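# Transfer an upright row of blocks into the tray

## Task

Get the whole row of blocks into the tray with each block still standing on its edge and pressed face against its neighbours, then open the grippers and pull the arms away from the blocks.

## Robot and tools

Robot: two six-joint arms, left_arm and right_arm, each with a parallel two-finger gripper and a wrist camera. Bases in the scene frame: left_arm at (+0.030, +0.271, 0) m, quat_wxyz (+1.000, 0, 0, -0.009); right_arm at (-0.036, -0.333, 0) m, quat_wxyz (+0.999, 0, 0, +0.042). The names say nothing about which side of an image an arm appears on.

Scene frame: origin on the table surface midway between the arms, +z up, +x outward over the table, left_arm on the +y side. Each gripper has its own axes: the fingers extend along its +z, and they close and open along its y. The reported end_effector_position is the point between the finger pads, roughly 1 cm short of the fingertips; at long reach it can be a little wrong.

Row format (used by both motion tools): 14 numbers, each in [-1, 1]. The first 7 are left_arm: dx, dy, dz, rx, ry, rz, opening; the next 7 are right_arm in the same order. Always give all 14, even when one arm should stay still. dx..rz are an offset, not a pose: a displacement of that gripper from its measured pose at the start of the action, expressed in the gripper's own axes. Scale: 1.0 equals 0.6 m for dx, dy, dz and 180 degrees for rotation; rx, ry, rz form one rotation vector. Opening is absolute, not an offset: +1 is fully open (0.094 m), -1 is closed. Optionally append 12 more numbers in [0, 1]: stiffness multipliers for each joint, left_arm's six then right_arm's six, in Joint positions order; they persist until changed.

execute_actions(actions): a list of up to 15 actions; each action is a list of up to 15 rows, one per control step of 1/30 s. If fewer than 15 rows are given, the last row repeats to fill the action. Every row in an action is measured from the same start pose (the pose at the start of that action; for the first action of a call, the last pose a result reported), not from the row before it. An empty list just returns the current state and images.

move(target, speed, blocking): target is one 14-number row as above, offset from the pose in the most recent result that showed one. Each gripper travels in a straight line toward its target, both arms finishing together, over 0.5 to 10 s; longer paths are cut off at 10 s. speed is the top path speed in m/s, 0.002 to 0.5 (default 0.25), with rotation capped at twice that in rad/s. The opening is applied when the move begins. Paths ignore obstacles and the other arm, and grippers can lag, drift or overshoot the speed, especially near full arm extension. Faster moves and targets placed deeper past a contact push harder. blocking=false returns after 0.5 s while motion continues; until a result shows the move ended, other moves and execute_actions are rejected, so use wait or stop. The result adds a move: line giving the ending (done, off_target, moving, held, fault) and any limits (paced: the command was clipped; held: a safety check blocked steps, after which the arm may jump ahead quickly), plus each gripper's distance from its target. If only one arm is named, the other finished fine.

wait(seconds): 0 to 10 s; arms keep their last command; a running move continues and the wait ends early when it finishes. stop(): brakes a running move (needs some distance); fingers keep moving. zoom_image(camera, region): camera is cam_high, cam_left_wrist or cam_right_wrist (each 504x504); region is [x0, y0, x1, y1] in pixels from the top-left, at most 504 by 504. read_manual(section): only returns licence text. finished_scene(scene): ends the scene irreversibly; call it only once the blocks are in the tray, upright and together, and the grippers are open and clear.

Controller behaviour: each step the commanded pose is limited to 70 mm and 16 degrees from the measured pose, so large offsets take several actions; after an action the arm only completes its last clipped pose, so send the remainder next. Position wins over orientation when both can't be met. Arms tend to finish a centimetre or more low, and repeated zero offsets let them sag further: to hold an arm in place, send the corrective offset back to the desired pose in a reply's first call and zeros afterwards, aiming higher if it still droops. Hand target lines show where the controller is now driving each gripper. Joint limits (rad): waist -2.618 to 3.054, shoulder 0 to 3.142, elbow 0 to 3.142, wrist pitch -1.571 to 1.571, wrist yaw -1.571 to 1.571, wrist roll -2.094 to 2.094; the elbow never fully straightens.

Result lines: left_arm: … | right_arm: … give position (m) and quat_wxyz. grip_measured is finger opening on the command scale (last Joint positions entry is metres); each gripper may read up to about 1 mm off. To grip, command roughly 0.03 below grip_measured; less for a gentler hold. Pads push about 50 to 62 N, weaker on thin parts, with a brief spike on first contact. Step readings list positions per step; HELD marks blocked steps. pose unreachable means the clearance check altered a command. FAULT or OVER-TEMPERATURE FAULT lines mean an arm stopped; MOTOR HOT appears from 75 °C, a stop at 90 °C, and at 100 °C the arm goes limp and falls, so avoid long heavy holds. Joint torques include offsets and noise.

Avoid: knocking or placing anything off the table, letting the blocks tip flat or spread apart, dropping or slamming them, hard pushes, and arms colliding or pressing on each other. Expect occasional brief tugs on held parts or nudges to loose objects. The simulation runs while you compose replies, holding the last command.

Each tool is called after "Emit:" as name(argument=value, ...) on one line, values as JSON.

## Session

Emit:
execute_actions(actions=[])

Scene clock: 0.00 s.
left_arm: end_effector_position=(+0.2974, +0.4703, +0.2985) grip_measured=+1.000 end_effector_quat_wxyz=(-0.476, +0.839, -0.251, +0.083) | right_arm: end_effector_position=(+0.3627, -0.0381, +0.3400) grip_measured=+1.000 end_effector_quat_wxyz=(+0.291, +0.031, +0.778, +0.556)
Joint positions: left_arm=[ 0.328  1.174  1.25  -0.81  -0.65  -1.953  0.094] | right_arm=[ 0.345  1.586  1.399 -0.075 -0.604  0.977  0.094]
Joint velocities: left_arm=[ 0.002  0.002  0.007 -0.051 -0.022 -0.007  0.   ] | right_arm=[-0.007 -0.012  0.007 -0.051  0.095 -0.037  0.   ]
Joint torques (N m, as the arm reports them, + toward a larger angle): no reading
Hand target (left_arm): +0.295, +0.471, +0.305; -0.482, +0.836, -0.248, +0.084
Hand target (right_arm): +0.361, -0.039, +0.352; +0.301, +0.023, +0.771, +0.560
Joint stiffness scale: left_arm=[1. 1. 1. 1. 1. 1.] | right_arm=[1. 1. 1. 1. 1. 1.]

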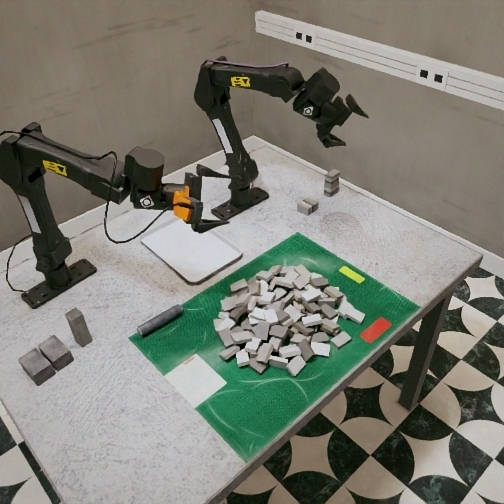

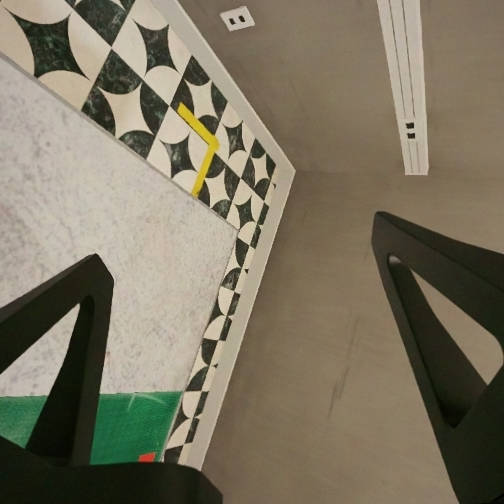

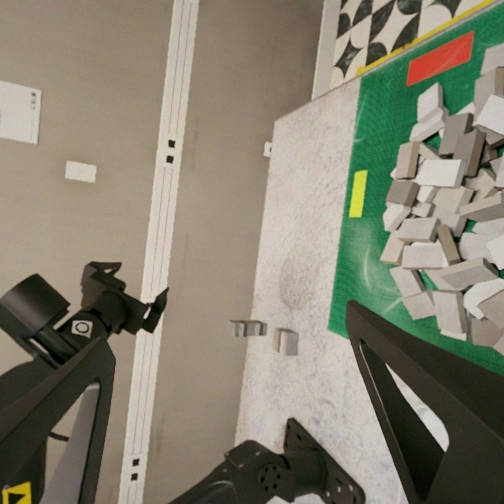

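Emit:
zoom_image(camera="cam_high", region=[260, 150, 380, 240])

Region (260, 150, 380, 240) of cam_high's 504x504 image, scaled by 4.200, with more detail than that image has; it fills the top 378 rows of this view, and the rest is white.

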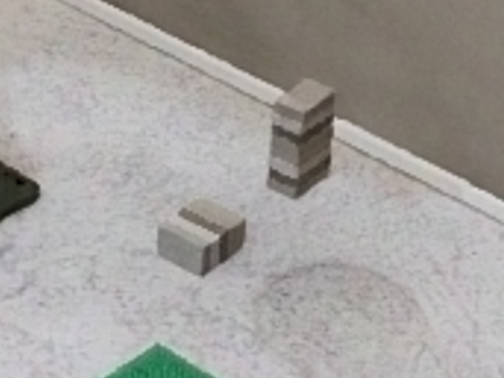

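Emit:
move(target=[-0.12,0.192,0.095,-0.072,0.413,0.727,1,0,0,0,0,0,0,1], speed=0.15)

Scene clock: 22.20 s.
left_arm: end_effector_position=(+0.2147, +0.4995, +0.1748) grip_measured=+1.000 end_effector_quat_wxyz=(-0.004, -0.007, +1.000, -0.003) | right_arm: end_effector_position=(+0.3627, -0.0381, +0.3400) grip_measured=+1.000 end_effector_quat_wxyz=(+0.291, +0.031, +0.778, +0.556)
Joint positions: left_arm=[ 0.906  1.676  1.604 -1.508 -0.003  0.874  0.094] | right_arm=[ 0.345  1.586  1.399 -0.075 -0.604  0.977  0.094]
Joint velocities: left_arm=[-0.012 -0.007 -0.002 -0.022  0.037  0.037  0.   ] | right_arm=[ 0.002  0.002 -0.007  0.022  0.051 -0.081  0.   ]
Joint torques (N m, as the arm reports them, + toward a larger angle): left_arm=[-0.82 -6.17  8.55  0.04  0.    0.06] | right_arm=[ 0.   -6.54  9.08  2.05 -0.08 -0.03]
Hand target (left_arm): +0.218, +0.500, +0.179; -0.003, +0.002, +1.000, +0.000
Hand target (right_arm): +0.363, -0.038, +0.340; +0.291, +0.031, +0.778, +0.556
Off the commanded pose (left_arm): 0.005 m, 1 deg.
Off the commanded pose (right_arm): 0.000 m, 0 deg.
Joint stiffness scale: left_arm=[1. 1. 1. 1. 1. 1.] | right_arm=[1. 1. 1. 1. 1. 1.]
move: done

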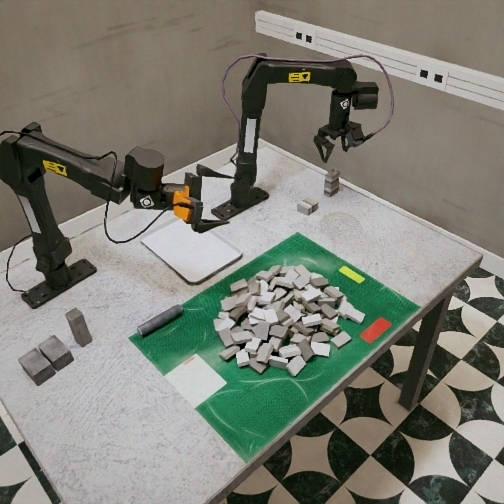

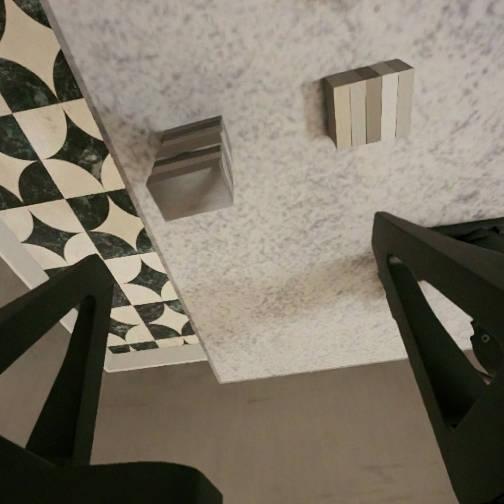

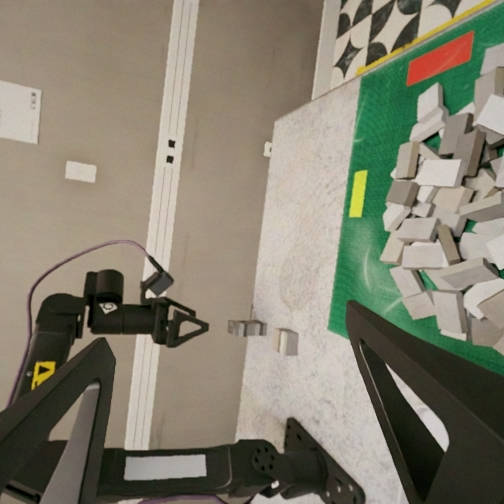

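Emit:
move(target=[-0.125,-0.167,0.13,0,0,0,1,0,0,0,0,0,0,1], speed=0.15)

Scene clock: 26.33 s.
left_arm: end_effector_position=(+0.2889, +0.4021, +0.0982) grip_measured=+1.000 end_effector_quat_wxyz=(-0.008, -0.006, +1.000, -0.004) | right_arm: end_effector_position=(+0.3627, -0.0381, +0.3400) grip_measured=+1.000 end_effector_quat_wxyz=(+0.291, +0.031, +0.778, +0.556)
Joint positions: left_arm=[ 0.485  1.665  1.286 -1.209 -0.     0.455  0.094] | right_arm=[ 0.345  1.586  1.399 -0.075 -0.604  0.977  0.094]
Joint velocities: left_arm=[-0.002 -0.002 -0.007 -0.022 -0.051 -0.022  0.   ] | right_arm=[-0.002  0.002 -0.007 -0.022  0.022 -0.037  0.   ]
Joint torques (N m, as the arm reports them, + toward a larger angle): left_arm=[-0.43 -7.15  5.42  0.25  0.01 -0.04] | right_arm=[-0.01 -6.53  9.    2.02 -0.07 -0.03]
Hand target (left_arm): +0.290, +0.401, +0.097; -0.004, -0.007, +1.000, -0.002
Hand target (right_arm): +0.363, -0.038, +0.340; +0.291, +0.031, +0.778, +0.556
Off the commanded pose (left_arm): 0.003 m, 0 deg.
Off the commanded pose (right_arm): 0.000 m, 0 deg.
Joint stiffness scale: left_arm=[1. 1. 1. 1. 1. 1.] | right_arm=[1. 1. 1. 1. 1. 1.]
move: done

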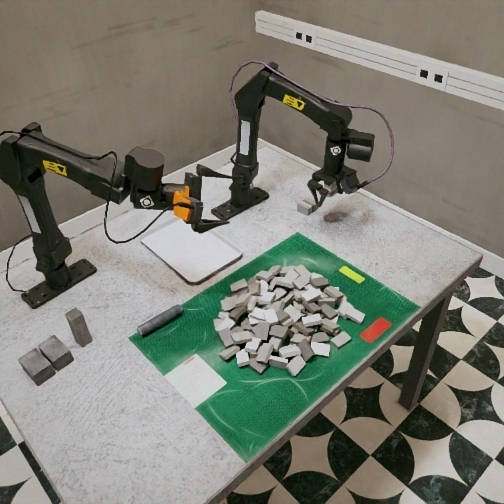

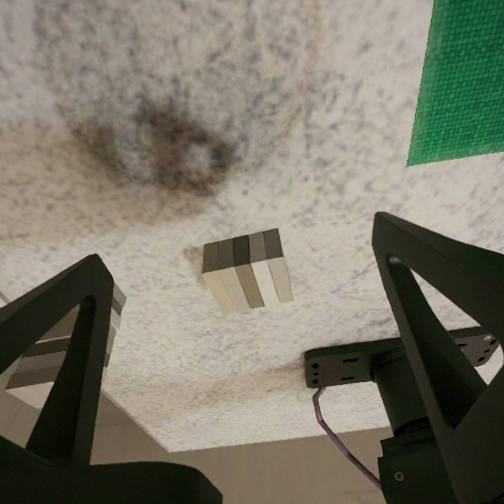

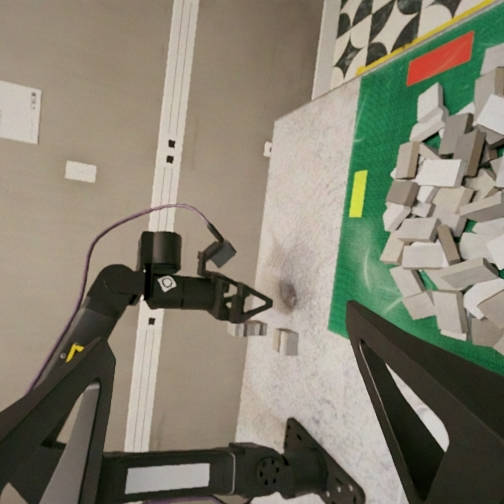

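Emit:
move(target=[0.05,-0.005,0.075,0,0,0,1,0,0,0,0,0,0,1], speed=0.08)

Emit:
zoom_image(camera="cam_high", region=[260, 140, 380, 240])

Scene clock: 29.93 s.
left_arm: end_effector_position=(+0.2575, +0.3945, +0.0475) grip_measured=+1.000 end_effector_quat_wxyz=(-0.025, -0.003, +1.000, -0.013) | right_arm: end_effector_position=(+0.3627, -0.0381, +0.3400) grip_measured=+1.000 end_effector_quat_wxyz=(+0.291, +0.031, +0.778, +0.556)
Joint positions: left_arm=[ 0.514  1.631  1.04  -1.036 -0.001  0.487  0.094] | right_arm=[ 0.345  1.586  1.399 -0.075 -0.604  0.977  0.094]
Joint velocities: left_arm=[ 0.002 -0.012  0.007 -0.022 -0.022  0.081  0.   ] | right_arm=[-0.017 -0.002 -0.002  0.066 -0.066 -0.007  0.   ]
Joint torques (N m, as the arm reports them, + toward a larger angle): left_arm=[ 0.68 -8.47  5.02  0.17 -0.02  0.05] | right_arm=[ 0.01 -6.56  9.07  2.05 -0.06 -0.03]
Hand target (left_arm): +0.259, +0.398, +0.053; -0.008, -0.006, +1.000, -0.004
Hand target (right_arm): +0.363, -0.038, +0.340; +0.291, +0.031, +0.778, +0.556
Off the commanded pose (left_arm): 0.007 m, 2 deg.
Off the commanded pose (right_arm): 0.000 m, 0 deg.
Joint stiffness scale: left_arm=[1. 1. 1. 1. 1. 1.] | right_arm=[1. 1. 1. 1. 1. 1.]
move: done

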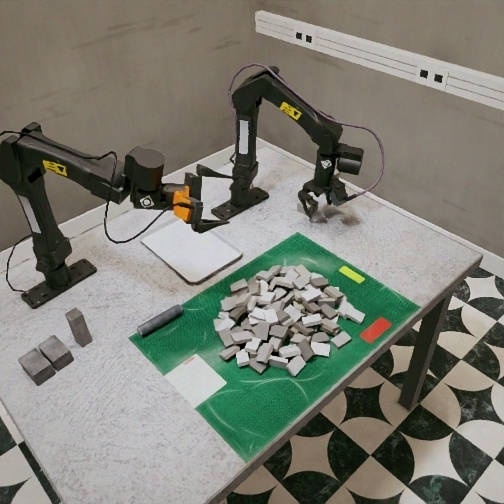

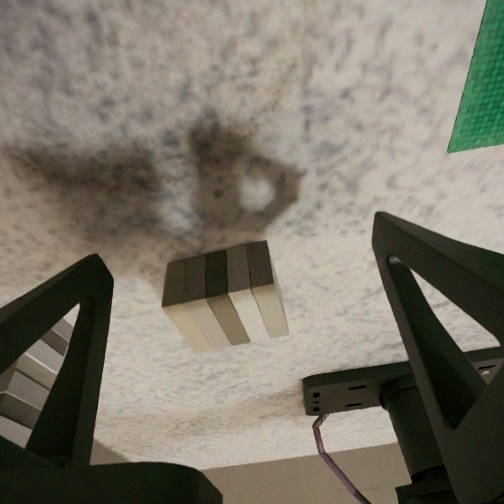

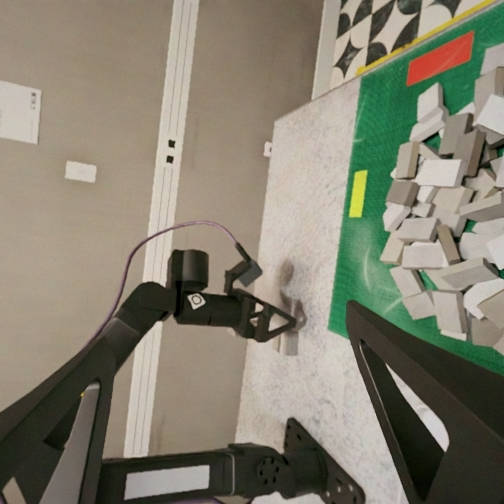

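Region (260, 140, 380, 240) of cam_high's 504x504 image, scaled by 4.200, with more detail than that image has.

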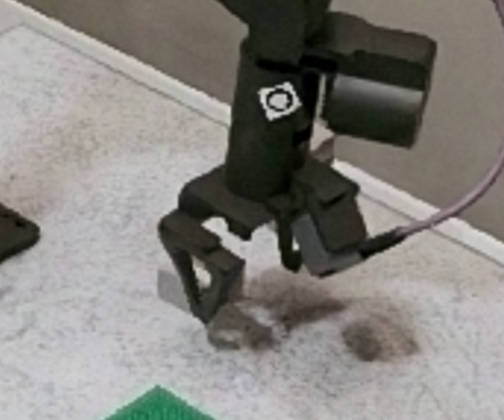

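Emit:
move(target=[0.06,0.01,-0.008,-0.008,-0.016,0,1,0,0,0,0,0,0,1], speed=0.05)

Emit:
move(target=[0,0,0.045,0,0,0,1,0,0,0,0,0,0,1], speed=0.04)

Emit:
zoom_image(camera="cam_high", region=[260, 140, 380, 240])

Scene clock: 34.30 s.
left_arm: end_effector_position=(+0.2214, +0.3978, +0.0499) grip_measured=+1.000 end_effector_quat_wxyz=(-0.013, -0.004, +1.000, -0.008) | right_arm: end_effector_position=(+0.3627, -0.0381, +0.3400) grip_measured=+1.000 end_effector_quat_wxyz=(+0.291, +0.031, +0.778, +0.556)
Joint positions: left_arm=[ 0.6    1.492  0.914 -1.023 -0.001  0.574  0.094] | right_arm=[ 0.345  1.586  1.399 -0.075 -0.604  0.977  0.094]
Joint velocities: left_arm=[-0.007  0.007  0.017  0.037 -0.051  0.037  0.   ] | right_arm=[-0.027  0.002  0.012  0.051  0.007  0.037  0.   ]
Joint torques (N m, as the arm reports them, + toward a larger angle): left_arm=[ 0.72 -7.01  5.06  0.26  0.03  0.07] | right_arm=[-0.04 -6.54  9.03  2.03 -0.05 -0.03]
Hand target (left_arm): +0.222, +0.400, +0.053; +0.000, -0.004, +1.000, -0.000
Hand target (right_arm): +0.363, -0.038, +0.340; +0.291, +0.031, +0.778, +0.556
Off the commanded pose (left_arm): 0.005 m, 2 deg.
Off the commanded pose (right_arm): 0.000 m, 0 deg.
Joint stiffness scale: left_arm=[1. 1. 1. 1. 1. 1.] | right_arm=[1. 1. 1. 1. 1. 1.]
move: done

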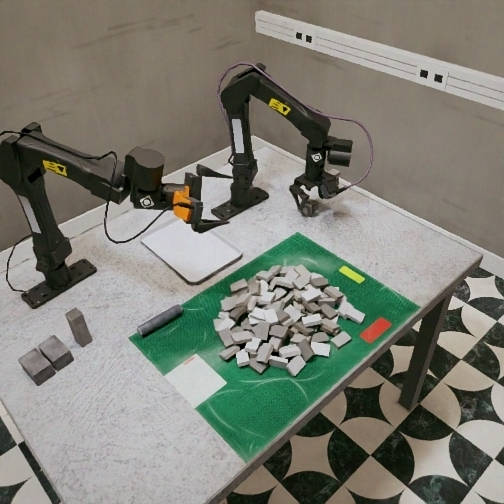

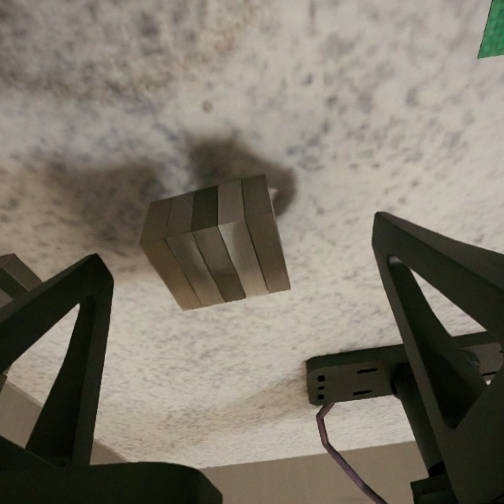

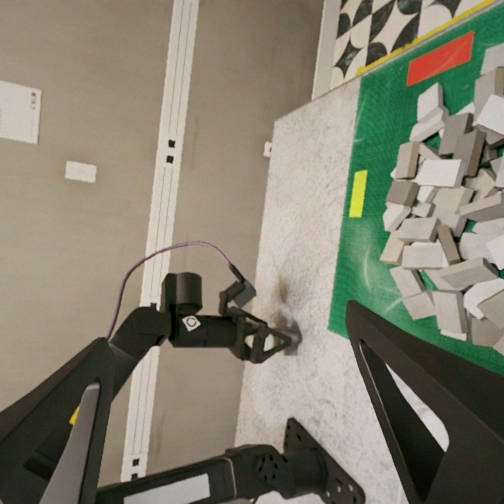

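Scene clock: 35.40 s.
left_arm: end_effector_position=(+0.2214, +0.3978, +0.0269) grip_measured=+1.000 end_effector_quat_wxyz=(-0.011, -0.004, +1.000, -0.006) | right_arm: end_effector_position=(+0.3627, -0.0381, +0.3400) grip_measured=+1.000 end_effector_quat_wxyz=(+0.291, +0.031, +0.778, +0.556)
Joint positions: left_arm=[ 0.6    1.524  0.845 -0.918 -0.001  0.574  0.094] | right_arm=[ 0.345  1.586  1.399 -0.075 -0.604  0.977  0.094]
Joint velocities: left_arm=[ 0.002  0.027  0.017  0.051 -0.007  0.007  0.   ] | right_arm=[-0.007 -0.007 -0.027 -0.051  0.007 -0.037  0.   ]
Joint torques (N m, as the arm reports them, + toward a larger angle): left_arm=[-0.07 -4.14  4.94  0.24  0.02  0.01] | right_arm=[ 0.01 -6.54  9.05  2.04 -0.07 -0.02]
Hand target (left_arm): +0.221, +0.397, +0.023; -0.013, -0.004, +1.000, -0.008
Hand target (right_arm): +0.363, -0.038, +0.340; +0.291, +0.031, +0.778, +0.556
Off the commanded pose (left_arm): 0.004 m, 0 deg.
Off the commanded pose (right_arm): 0.000 m, 0 deg.
Joint stiffness scale: left_arm=[1. 1. 1. 1. 1. 1.] | right_arm=[1. 1. 1. 1. 1. 1.]
move: done

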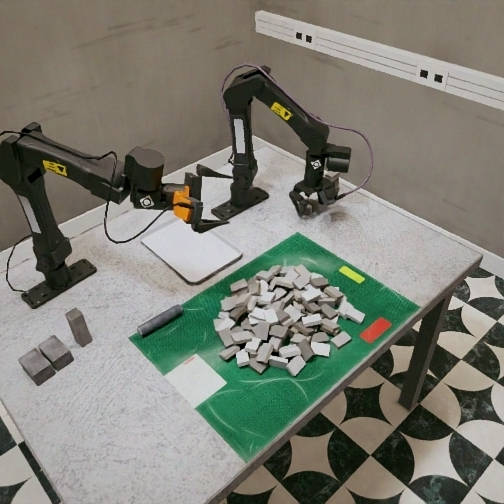

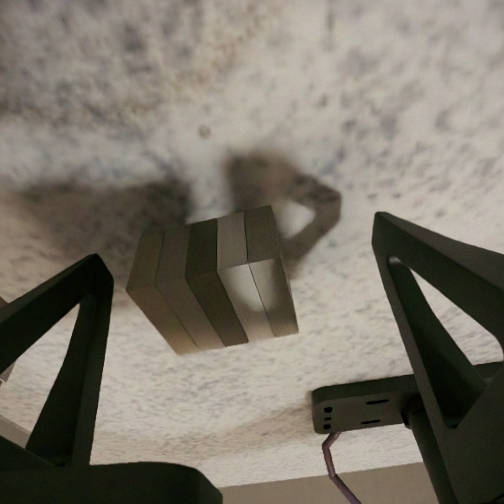

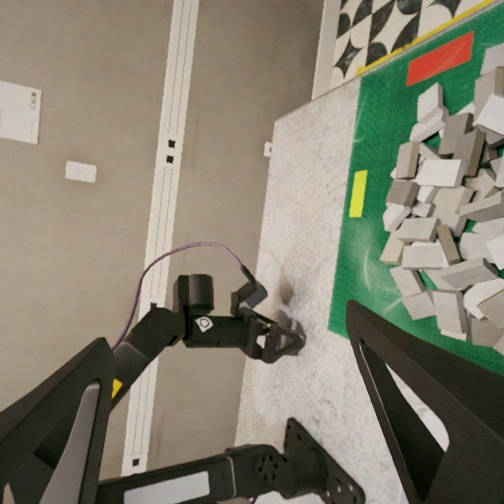

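Region (260, 140, 380, 240) of cam_high's 504x504 image, scaled by 4.200, with more detail than that image has.

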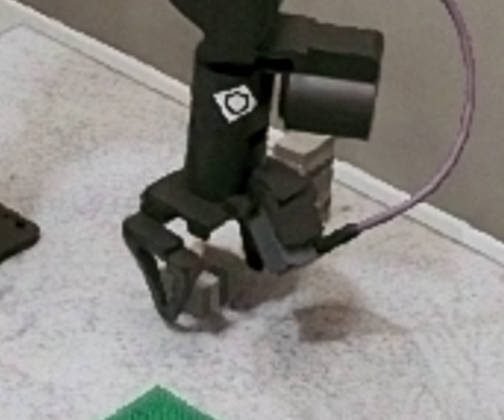

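Emit:
move(target=[0,0.018,0.02,0,0,0,1,0,0,0,0,0,0,1], speed=0.03)

Emit:
move(target=[0,0,-0.005,0,0,0,0.0,0,0,0,0,0,0,1])

Scene clock: 38.00 s.
left_arm: end_effector_position=(+0.2235, +0.4067, +0.0190) grip_measured=+1.000 end_effector_quat_wxyz=(-0.009, -0.002, +1.000, -0.005) | right_arm: end_effector_position=(+0.3627, -0.0381, +0.3400) grip_measured=+1.000 end_effector_quat_wxyz=(+0.291, +0.031, +0.778, +0.556)
Joint positions: left_arm=[ 0.627  1.56   0.845 -0.877 -0.001  0.605  0.094] | right_arm=[ 0.345  1.586  1.399 -0.075 -0.604  0.977  0.094]
Joint velocities: left_arm=[ 0.007 -0.002  0.017  0.037  0.007 -0.007  0.   ] | right_arm=[-0.017 -0.007 -0.012  0.051  0.007  0.037  0.   ]
Joint torques (N m, as the arm reports them, + toward a larger angle): left_arm=[ 0.81 -4.52  4.89  0.24 -0.01  0.08] | right_arm=[-0.04 -6.57  9.05  2.05 -0.08 -0.02]
Hand target (left_arm): +0.221, +0.408, +0.015; -0.011, -0.004, +1.000, -0.007
Hand target (right_arm): +0.363, -0.038, +0.340; +0.291, +0.031, +0.778, +0.556
Off the commanded pose (left_arm): 0.005 m, 0 deg.
Off the commanded pose (right_arm): 0.000 m, 0 deg.
Joint stiffness scale: left_arm=[1. 1. 1. 1. 1. 1.] | right_arm=[1. 1. 1. 1. 1. 1.]
move: done

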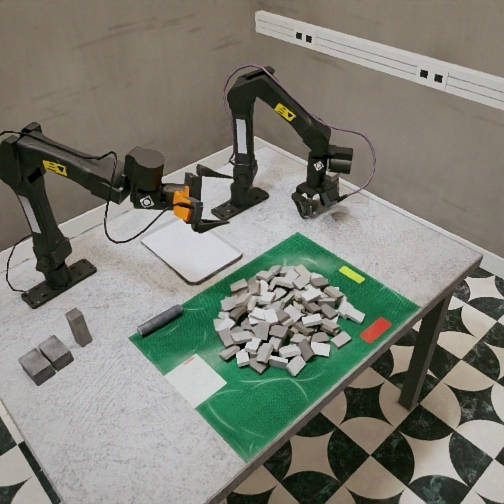

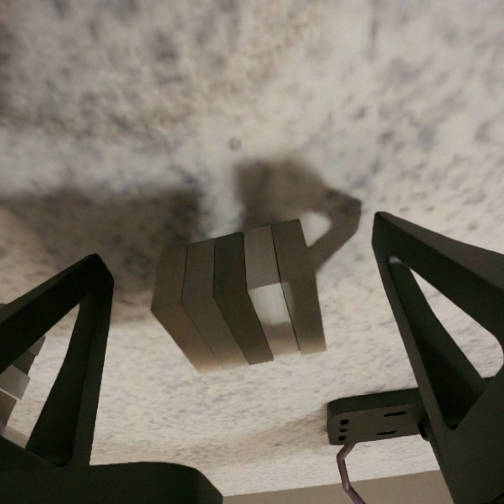

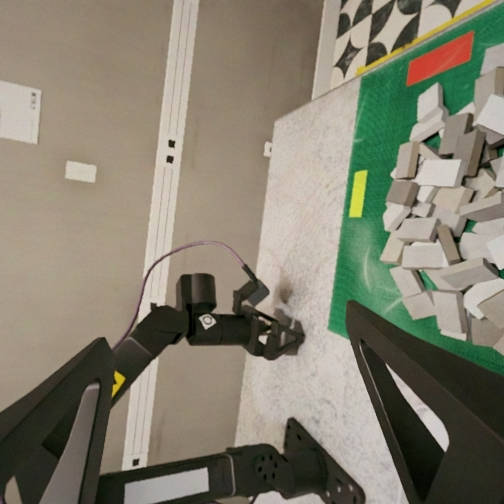

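Scene clock: 38.70 s.
left_arm: end_effector_position=(+0.2235, +0.4070, +0.0190) grip_measured=+0.056 end_effector_quat_wxyz=(-0.009, -0.002, +1.000, -0.004) | right_arm: end_effector_position=(+0.3627, -0.0381, +0.3400) grip_measured=+1.000 end_effector_quat_wxyz=(+0.291, +0.031, +0.778, +0.556)
Joint positions: left_arm=[ 0.627  1.56   0.845 -0.876 -0.003  0.605  0.05 ] | right_arm=[ 0.345  1.586  1.399 -0.075 -0.604  0.977  0.094]
Joint velocities: left_arm=[-0.007  0.012 -0.007 -0.037 -0.051 -0.007 -0.   ] | right_arm=[ 0.002 -0.017 -0.002 -0.066  0.051  0.037  0.   ]
Joint torques (N m, as the arm reports them, + toward a larger angle): left_arm=[-0.02 -5.56  6.38  0.01  0.02 -0.01] | right_arm=[ 0.   -6.58  9.04  2.04 -0.06 -0.03]
Hand target (left_arm): +0.223, +0.407, +0.022; -0.009, -0.002, +1.000, -0.005
Hand target (right_arm): +0.363, -0.038, +0.340; +0.291, +0.031, +0.778, +0.556
Off the commanded pose (left_arm): 0.003 m, 0 deg.
Off the commanded pose (right_arm): 0.000 m, 0 deg.
Joint stiffness scale: left_arm=[1. 1. 1. 1. 1. 1.] | right_arm=[1. 1. 1. 1. 1. 1.]
move: done

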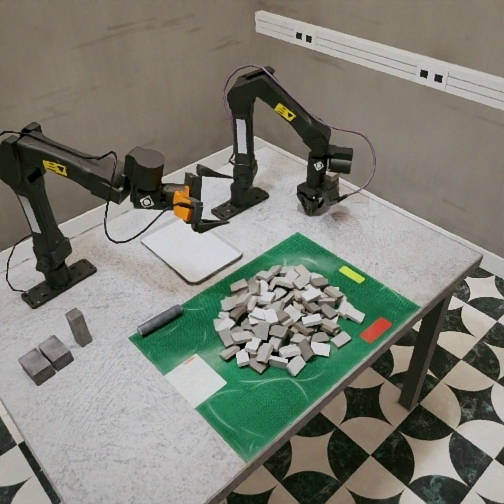

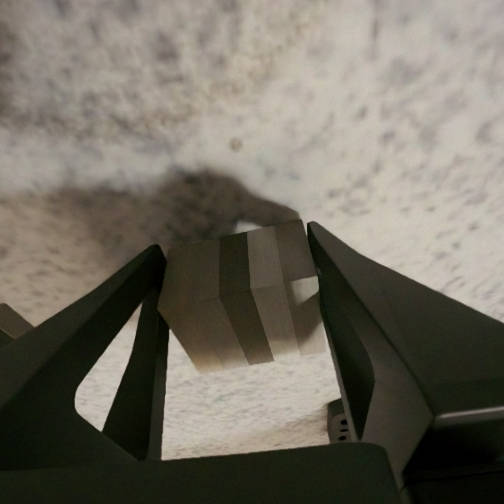

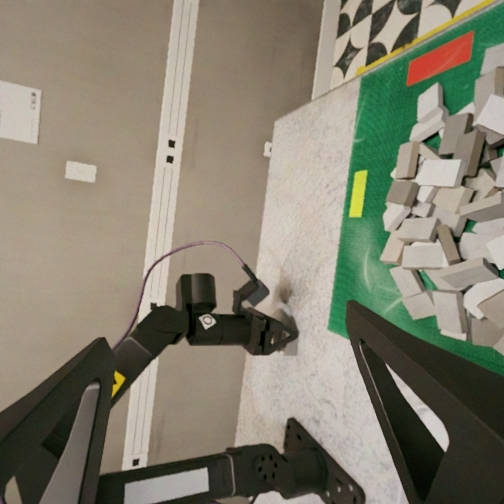

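Emit:
move(target=[0,0,-0.24,0,0,0,0.02,-0.085,-0.135,-0.393,0,0,0,1], speed=0.12)

Emit:
move(target=[0.1,-0.67,0,0,0,0,0.02,0,0,0,0,0,0,1], speed=0.15)

Scene clock: 45.97 s.
left_arm: end_effector_position=(+0.2243, +0.4076, +0.1458) grip_measured=+0.056 end_effector_quat_wxyz=(-0.026, -0.002, +1.000, -0.016) | right_arm: end_effector_position=(+0.3125, -0.2905, +0.3310) grip_measured=+1.000 end_effector_quat_wxyz=(+0.286, +0.042, +0.783, +0.550)
Joint positions: left_arm=[ 0.627  1.498  1.305 -1.439 -0.003  0.605  0.05 ] | right_arm=[-0.477  1.491  1.455 -1.001 -1.299  0.123  0.094]
Joint velocities: left_arm=[ 0.007  0.007 -0.017 -0.007  0.022 -0.007 -0.001] | right_arm=[-0.007  0.017  0.002 -0.007  0.022 -0.022  0.   ]
Joint torques (N m, as the arm reports them, + toward a larger angle): left_arm=[ 0.03 -7.65  9.45 -0.2   0.    0.01] | right_arm=[-0.65 -4.5  11.5   0.88 -0.77 -0.15]
Hand target (left_arm): +0.224, +0.408, +0.162; -0.009, -0.002, +1.000, -0.004
Hand target (right_arm): +0.312, -0.291, +0.342; +0.295, +0.032, +0.778, +0.553
Off the commanded pose (left_arm): 0.017 m, 2 deg.
Off the commanded pose (right_arm): 0.009 m, 2 deg.
Joint stiffness scale: left_arm=[1. 1. 1. 1. 1. 1.] | right_arm=[1. 1. 1. 1. 1. 1.]
move: off_target (left_arm)

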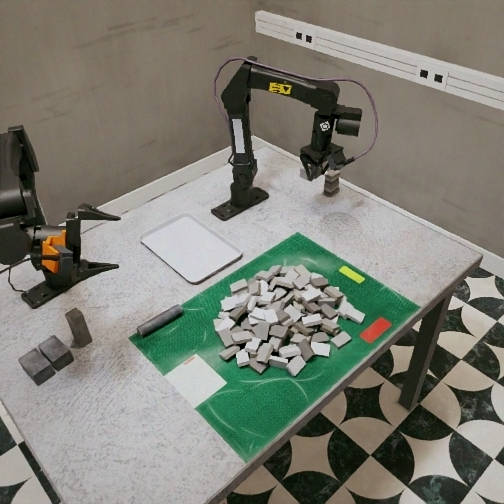

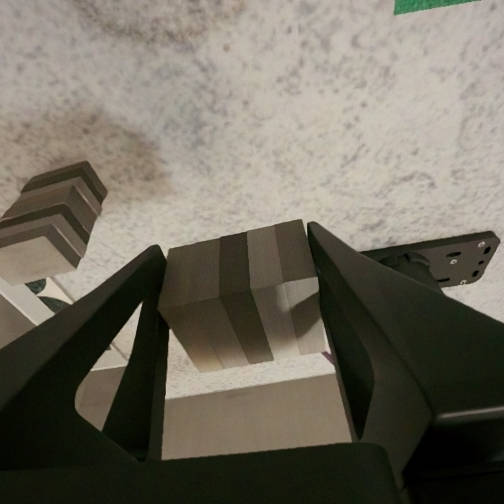

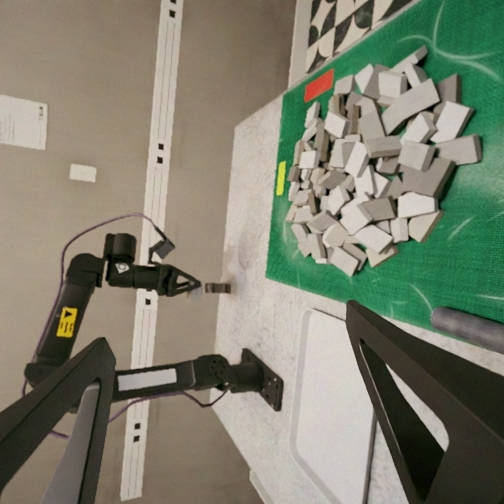

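Scene clock: 49.20 s.
left_arm: end_effector_position=(+0.1665, +0.0145, +0.1500) grip_measured=+0.056 end_effector_quat_wxyz=(-0.029, -0.001, +1.000, -0.001) | right_arm: end_effector_position=(+0.3127, -0.2908, +0.3304) grip_measured=+1.000 end_effector_quat_wxyz=(+0.286, +0.043, +0.784, +0.549)
Joint positions: left_arm=[-1.035  1.666  1.493 -1.424  0.052 -1.056  0.05 ] | right_arm=[-0.477  1.491  1.455 -1.001 -1.295  0.123  0.094]
Joint velocities: left_arm=[ 0.007 -0.007  0.002  0.007 -0.051  0.037 -0.   ] | right_arm=[-0.017  0.007  0.007 -0.037 -0.051  0.022  0.   ]
Joint torques (N m, as the arm reports them, + toward a larger angle): left_arm=[-0.4  -7.68  9.81 -0.04  0.1  -0.03] | right_arm=[ 0.03 -4.96  8.02  1.07 -0.56 -0.03]
Hand target (left_arm): +0.166, +0.010, +0.163; -0.023, -0.002, +1.000, -0.017
Hand target (right_arm): +0.313, -0.291, +0.331; +0.286, +0.042, +0.783, +0.550
Off the commanded pose (left_arm): 0.015 m, 2 deg.
Off the commanded pose (right_arm): 0.001 m, 0 deg.
Joint stiffness scale: left_arm=[1. 1. 1. 1. 1. 1.] | right_arm=[1. 1. 1. 1. 1. 1.]
move: off_target (left_arm)

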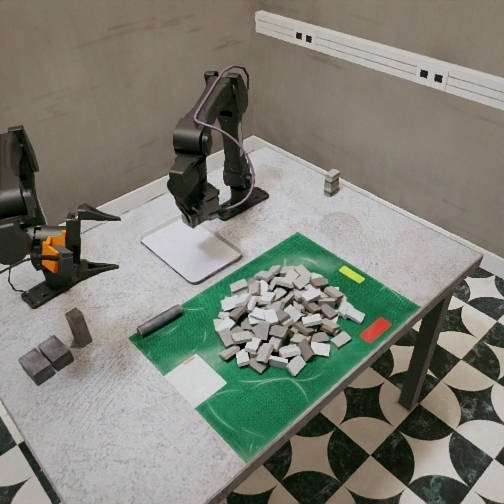

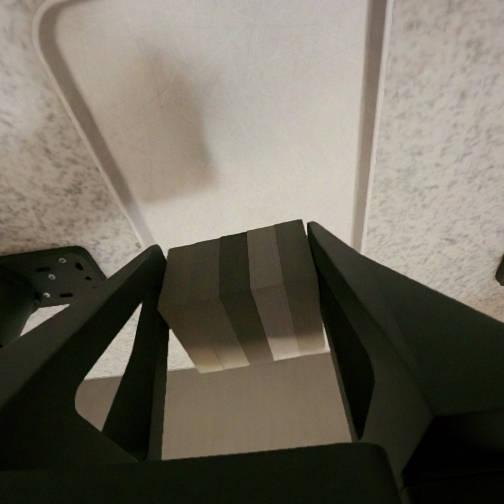

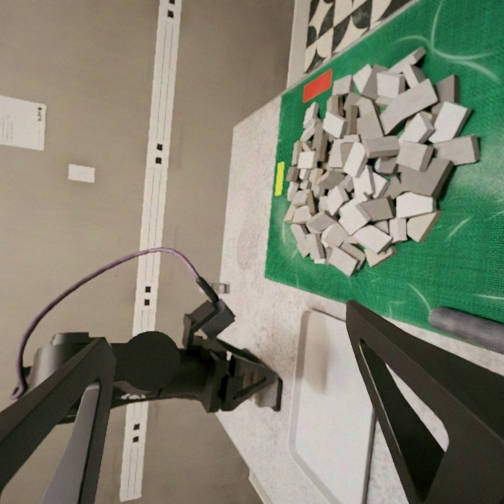

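Emit:
move(target=[-0.12,0,0.12,0,-0.03,0,0.02,0,0,0,0,0,0,1], speed=0.1)

Scene clock: 52.30 s.
left_arm: end_effector_position=(+0.2296, +0.0143, +0.0678) grip_measured=+0.056 end_effector_quat_wxyz=(+0.010, -0.000, +1.000, +0.008) | right_arm: end_effector_position=(+0.3130, -0.2911, +0.3299) grip_measured=+1.000 end_effector_quat_wxyz=(+0.286, +0.043, +0.785, +0.547)
Joint positions: left_arm=[-0.908  1.801  1.323 -1.094 -0.025 -0.928  0.05 ] | right_arm=[-0.477  1.491  1.455 -1.001 -1.292  0.123  0.094]
Joint velocities: left_arm=[ 0.007  0.002 -0.017 -0.022 -0.007  0.037  0.001] | right_arm=[ 0.007 -0.017 -0.007 -0.051 -0.022  0.037  0.   ]
Joint torques (N m, as the arm reports them, + toward a larger angle): left_arm=[ 0.47 -9.06  6.52  0.22 -0.03  0.03] | right_arm=[-0.02 -4.97  8.    1.06 -0.56 -0.03]
Hand target (left_arm): +0.234, +0.013, +0.074; +0.018, -0.001, +1.000, -0.001
Hand target (right_arm): +0.313, -0.291, +0.330; +0.286, +0.043, +0.784, +0.549
Off the commanded pose (left_arm): 0.008 m, 1 deg.
Off the commanded pose (right_arm): 0.001 m, 0 deg.
Joint stiffness scale: left_arm=[1. 1. 1. 1. 1. 1.] | right_arm=[1. 1. 1. 1. 1. 1.]
move: done

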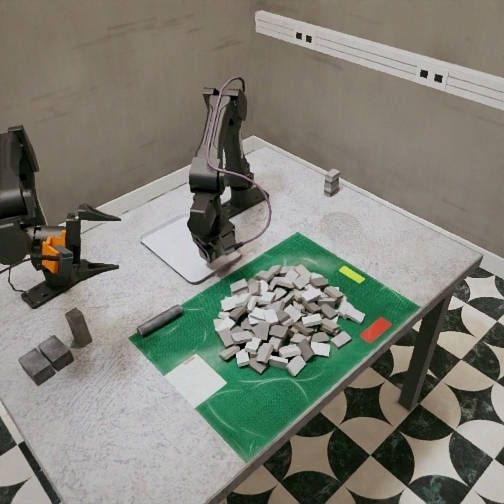

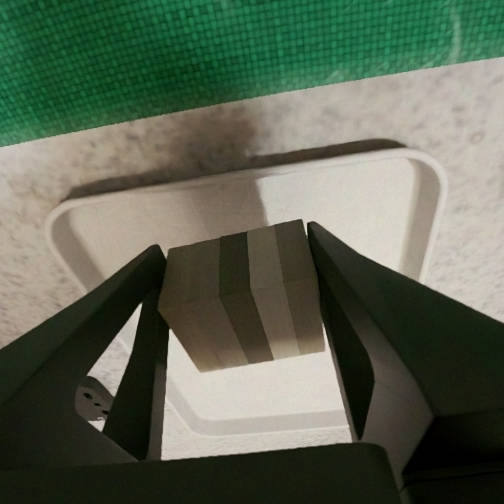

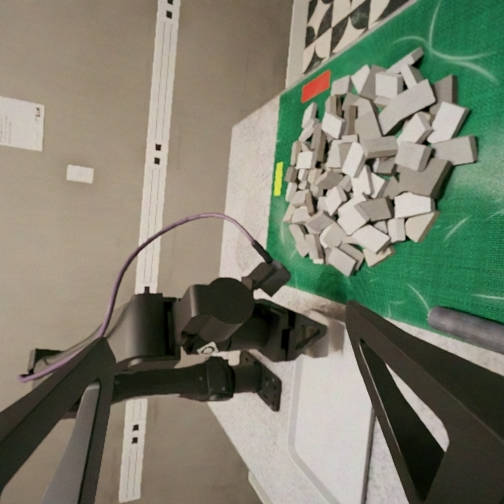

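Emit:
move(target=[0.06,0,0.05,0.005,0.006,0,0.02,0,0,0,0,0,0,1], speed=0.04)

Emit:
move(target=[0,0,0.035,0,0,0,0.02,0,0,0,0,0,0,1], speed=0.02)

Scene clock: 55.30 s.
left_arm: end_effector_position=(+0.1951, +0.0215, +0.0248) grip_measured=+0.056 end_effector_quat_wxyz=(-0.009, -0.001, +1.000, +0.022) | right_arm: end_effector_position=(+0.3132, -0.2914, +0.3294) grip_measured=+1.000 end_effector_quat_wxyz=(+0.286, +0.044, +0.786, +0.546)
Joint positions: left_arm=[-0.976  1.801  1.142 -0.959 -0.009 -0.998  0.05 ] | right_arm=[-0.477  1.491  1.455 -1.001 -1.288  0.123  0.094]
Joint velocities: left_arm=[ 0.007 -0.012 -0.022  0.037  0.022 -0.007 -0.   ] | right_arm=[ 0.007 -0.002  0.012 -0.066  0.051 -0.022  0.   ]
Joint torques (N m, as the arm reports them, + toward a larger angle): left_arm=[ -0.67 -10.53   5.93   0.07   0.11  -0.09] | right_arm=[-0.01 -4.9   8.04  1.05 -0.56 -0.04]
Hand target (left_arm): +0.194, +0.015, +0.037; -0.000, -0.000, +1.000, +0.001
Hand target (right_arm): +0.313, -0.291, +0.330; +0.286, +0.043, +0.785, +0.547
Off the commanded pose (left_arm): 0.014 m, 3 deg.
Off the commanded pose (right_arm): 0.001 m, 0 deg.
Joint stiffness scale: left_arm=[1. 1. 1. 1. 1. 1.] | right_arm=[1. 1. 1. 1. 1. 1.]
move: off_target (left_arm)

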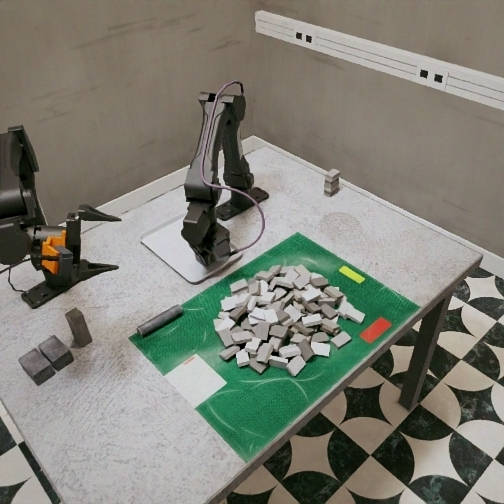

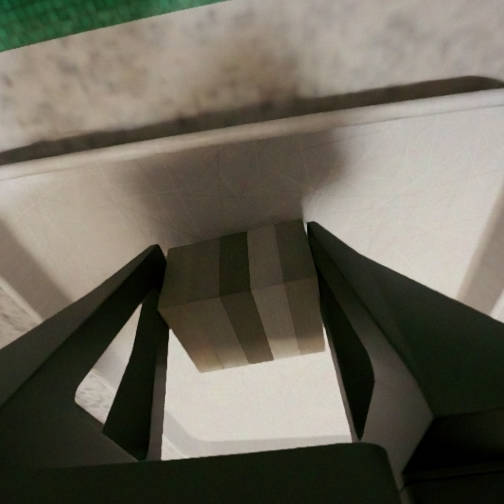

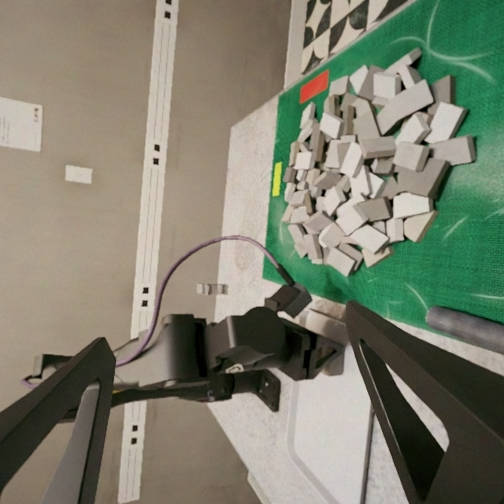

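Scene clock: 56.57 s.
left_arm: end_effector_position=(+0.1954, +0.0211, +0.0207) grip_measured=+0.056 end_effector_quat_wxyz=(-0.009, -0.001, +1.000, +0.022) | right_arm: end_effector_position=(+0.3134, -0.2917, +0.3288) grip_measured=+1.000 end_effector_quat_wxyz=(+0.286, +0.045, +0.787, +0.544)
Joint positions: left_arm=[-0.976  1.809  1.134 -0.942 -0.009 -0.998  0.05 ] | right_arm=[-0.477  1.491  1.455 -1.001 -1.284  0.123  0.094]
Joint velocities: left_arm=[ 0.012 -0.002 -0.002 -0.022 -0.007 -0.007  0.001] | right_arm=[ 0.012  0.002 -0.002 -0.022  0.007  0.051  0.   ]
Joint torques (N m, as the arm reports them, + toward a larger angle): left_arm=[ 0.04 -5.91  1.85  0.64 -0.02  0.01] | right_arm=[-0.02 -4.95  8.03  1.05 -0.55 -0.04]
Hand target (left_arm): +0.194, +0.023, +0.005; -0.010, -0.001, +1.000, +0.023
Hand target (right_arm): +0.313, -0.291, +0.329; +0.286, +0.044, +0.786, +0.546
Off the commanded pose (left_arm): 0.017 m, 0 deg.
Off the commanded pose (right_arm): 0.001 m, 0 deg.
Joint stiffness scale: left_arm=[1. 1. 1. 1. 1. 1.] | right_arm=[1. 1. 1. 1. 1. 1.]
move: off_target (left_arm)

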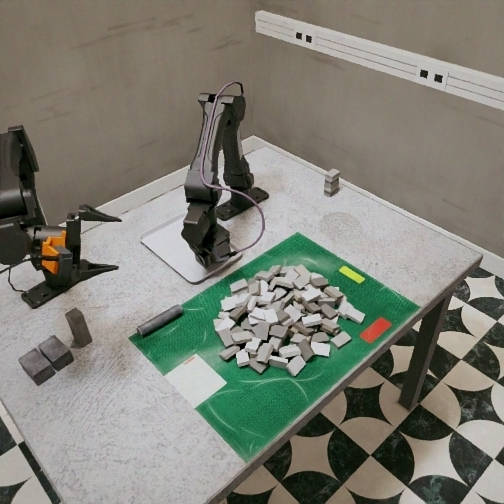

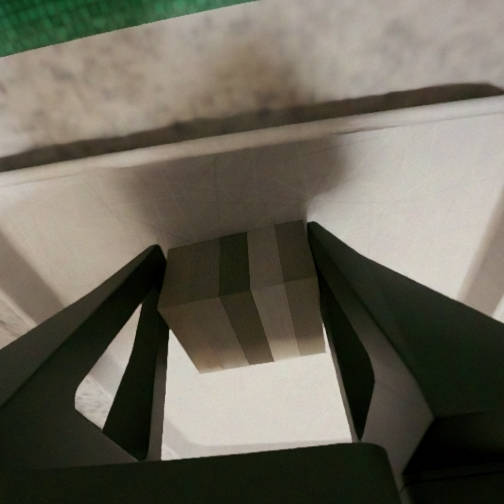

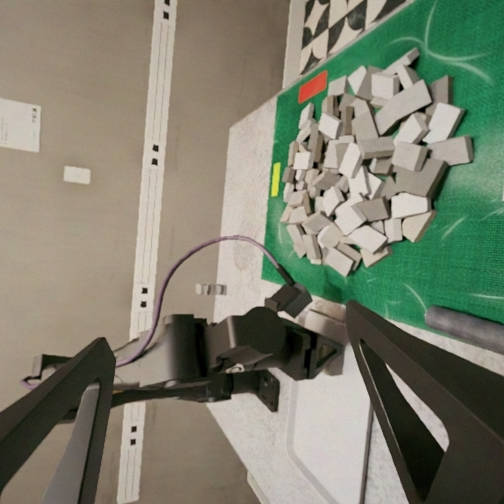

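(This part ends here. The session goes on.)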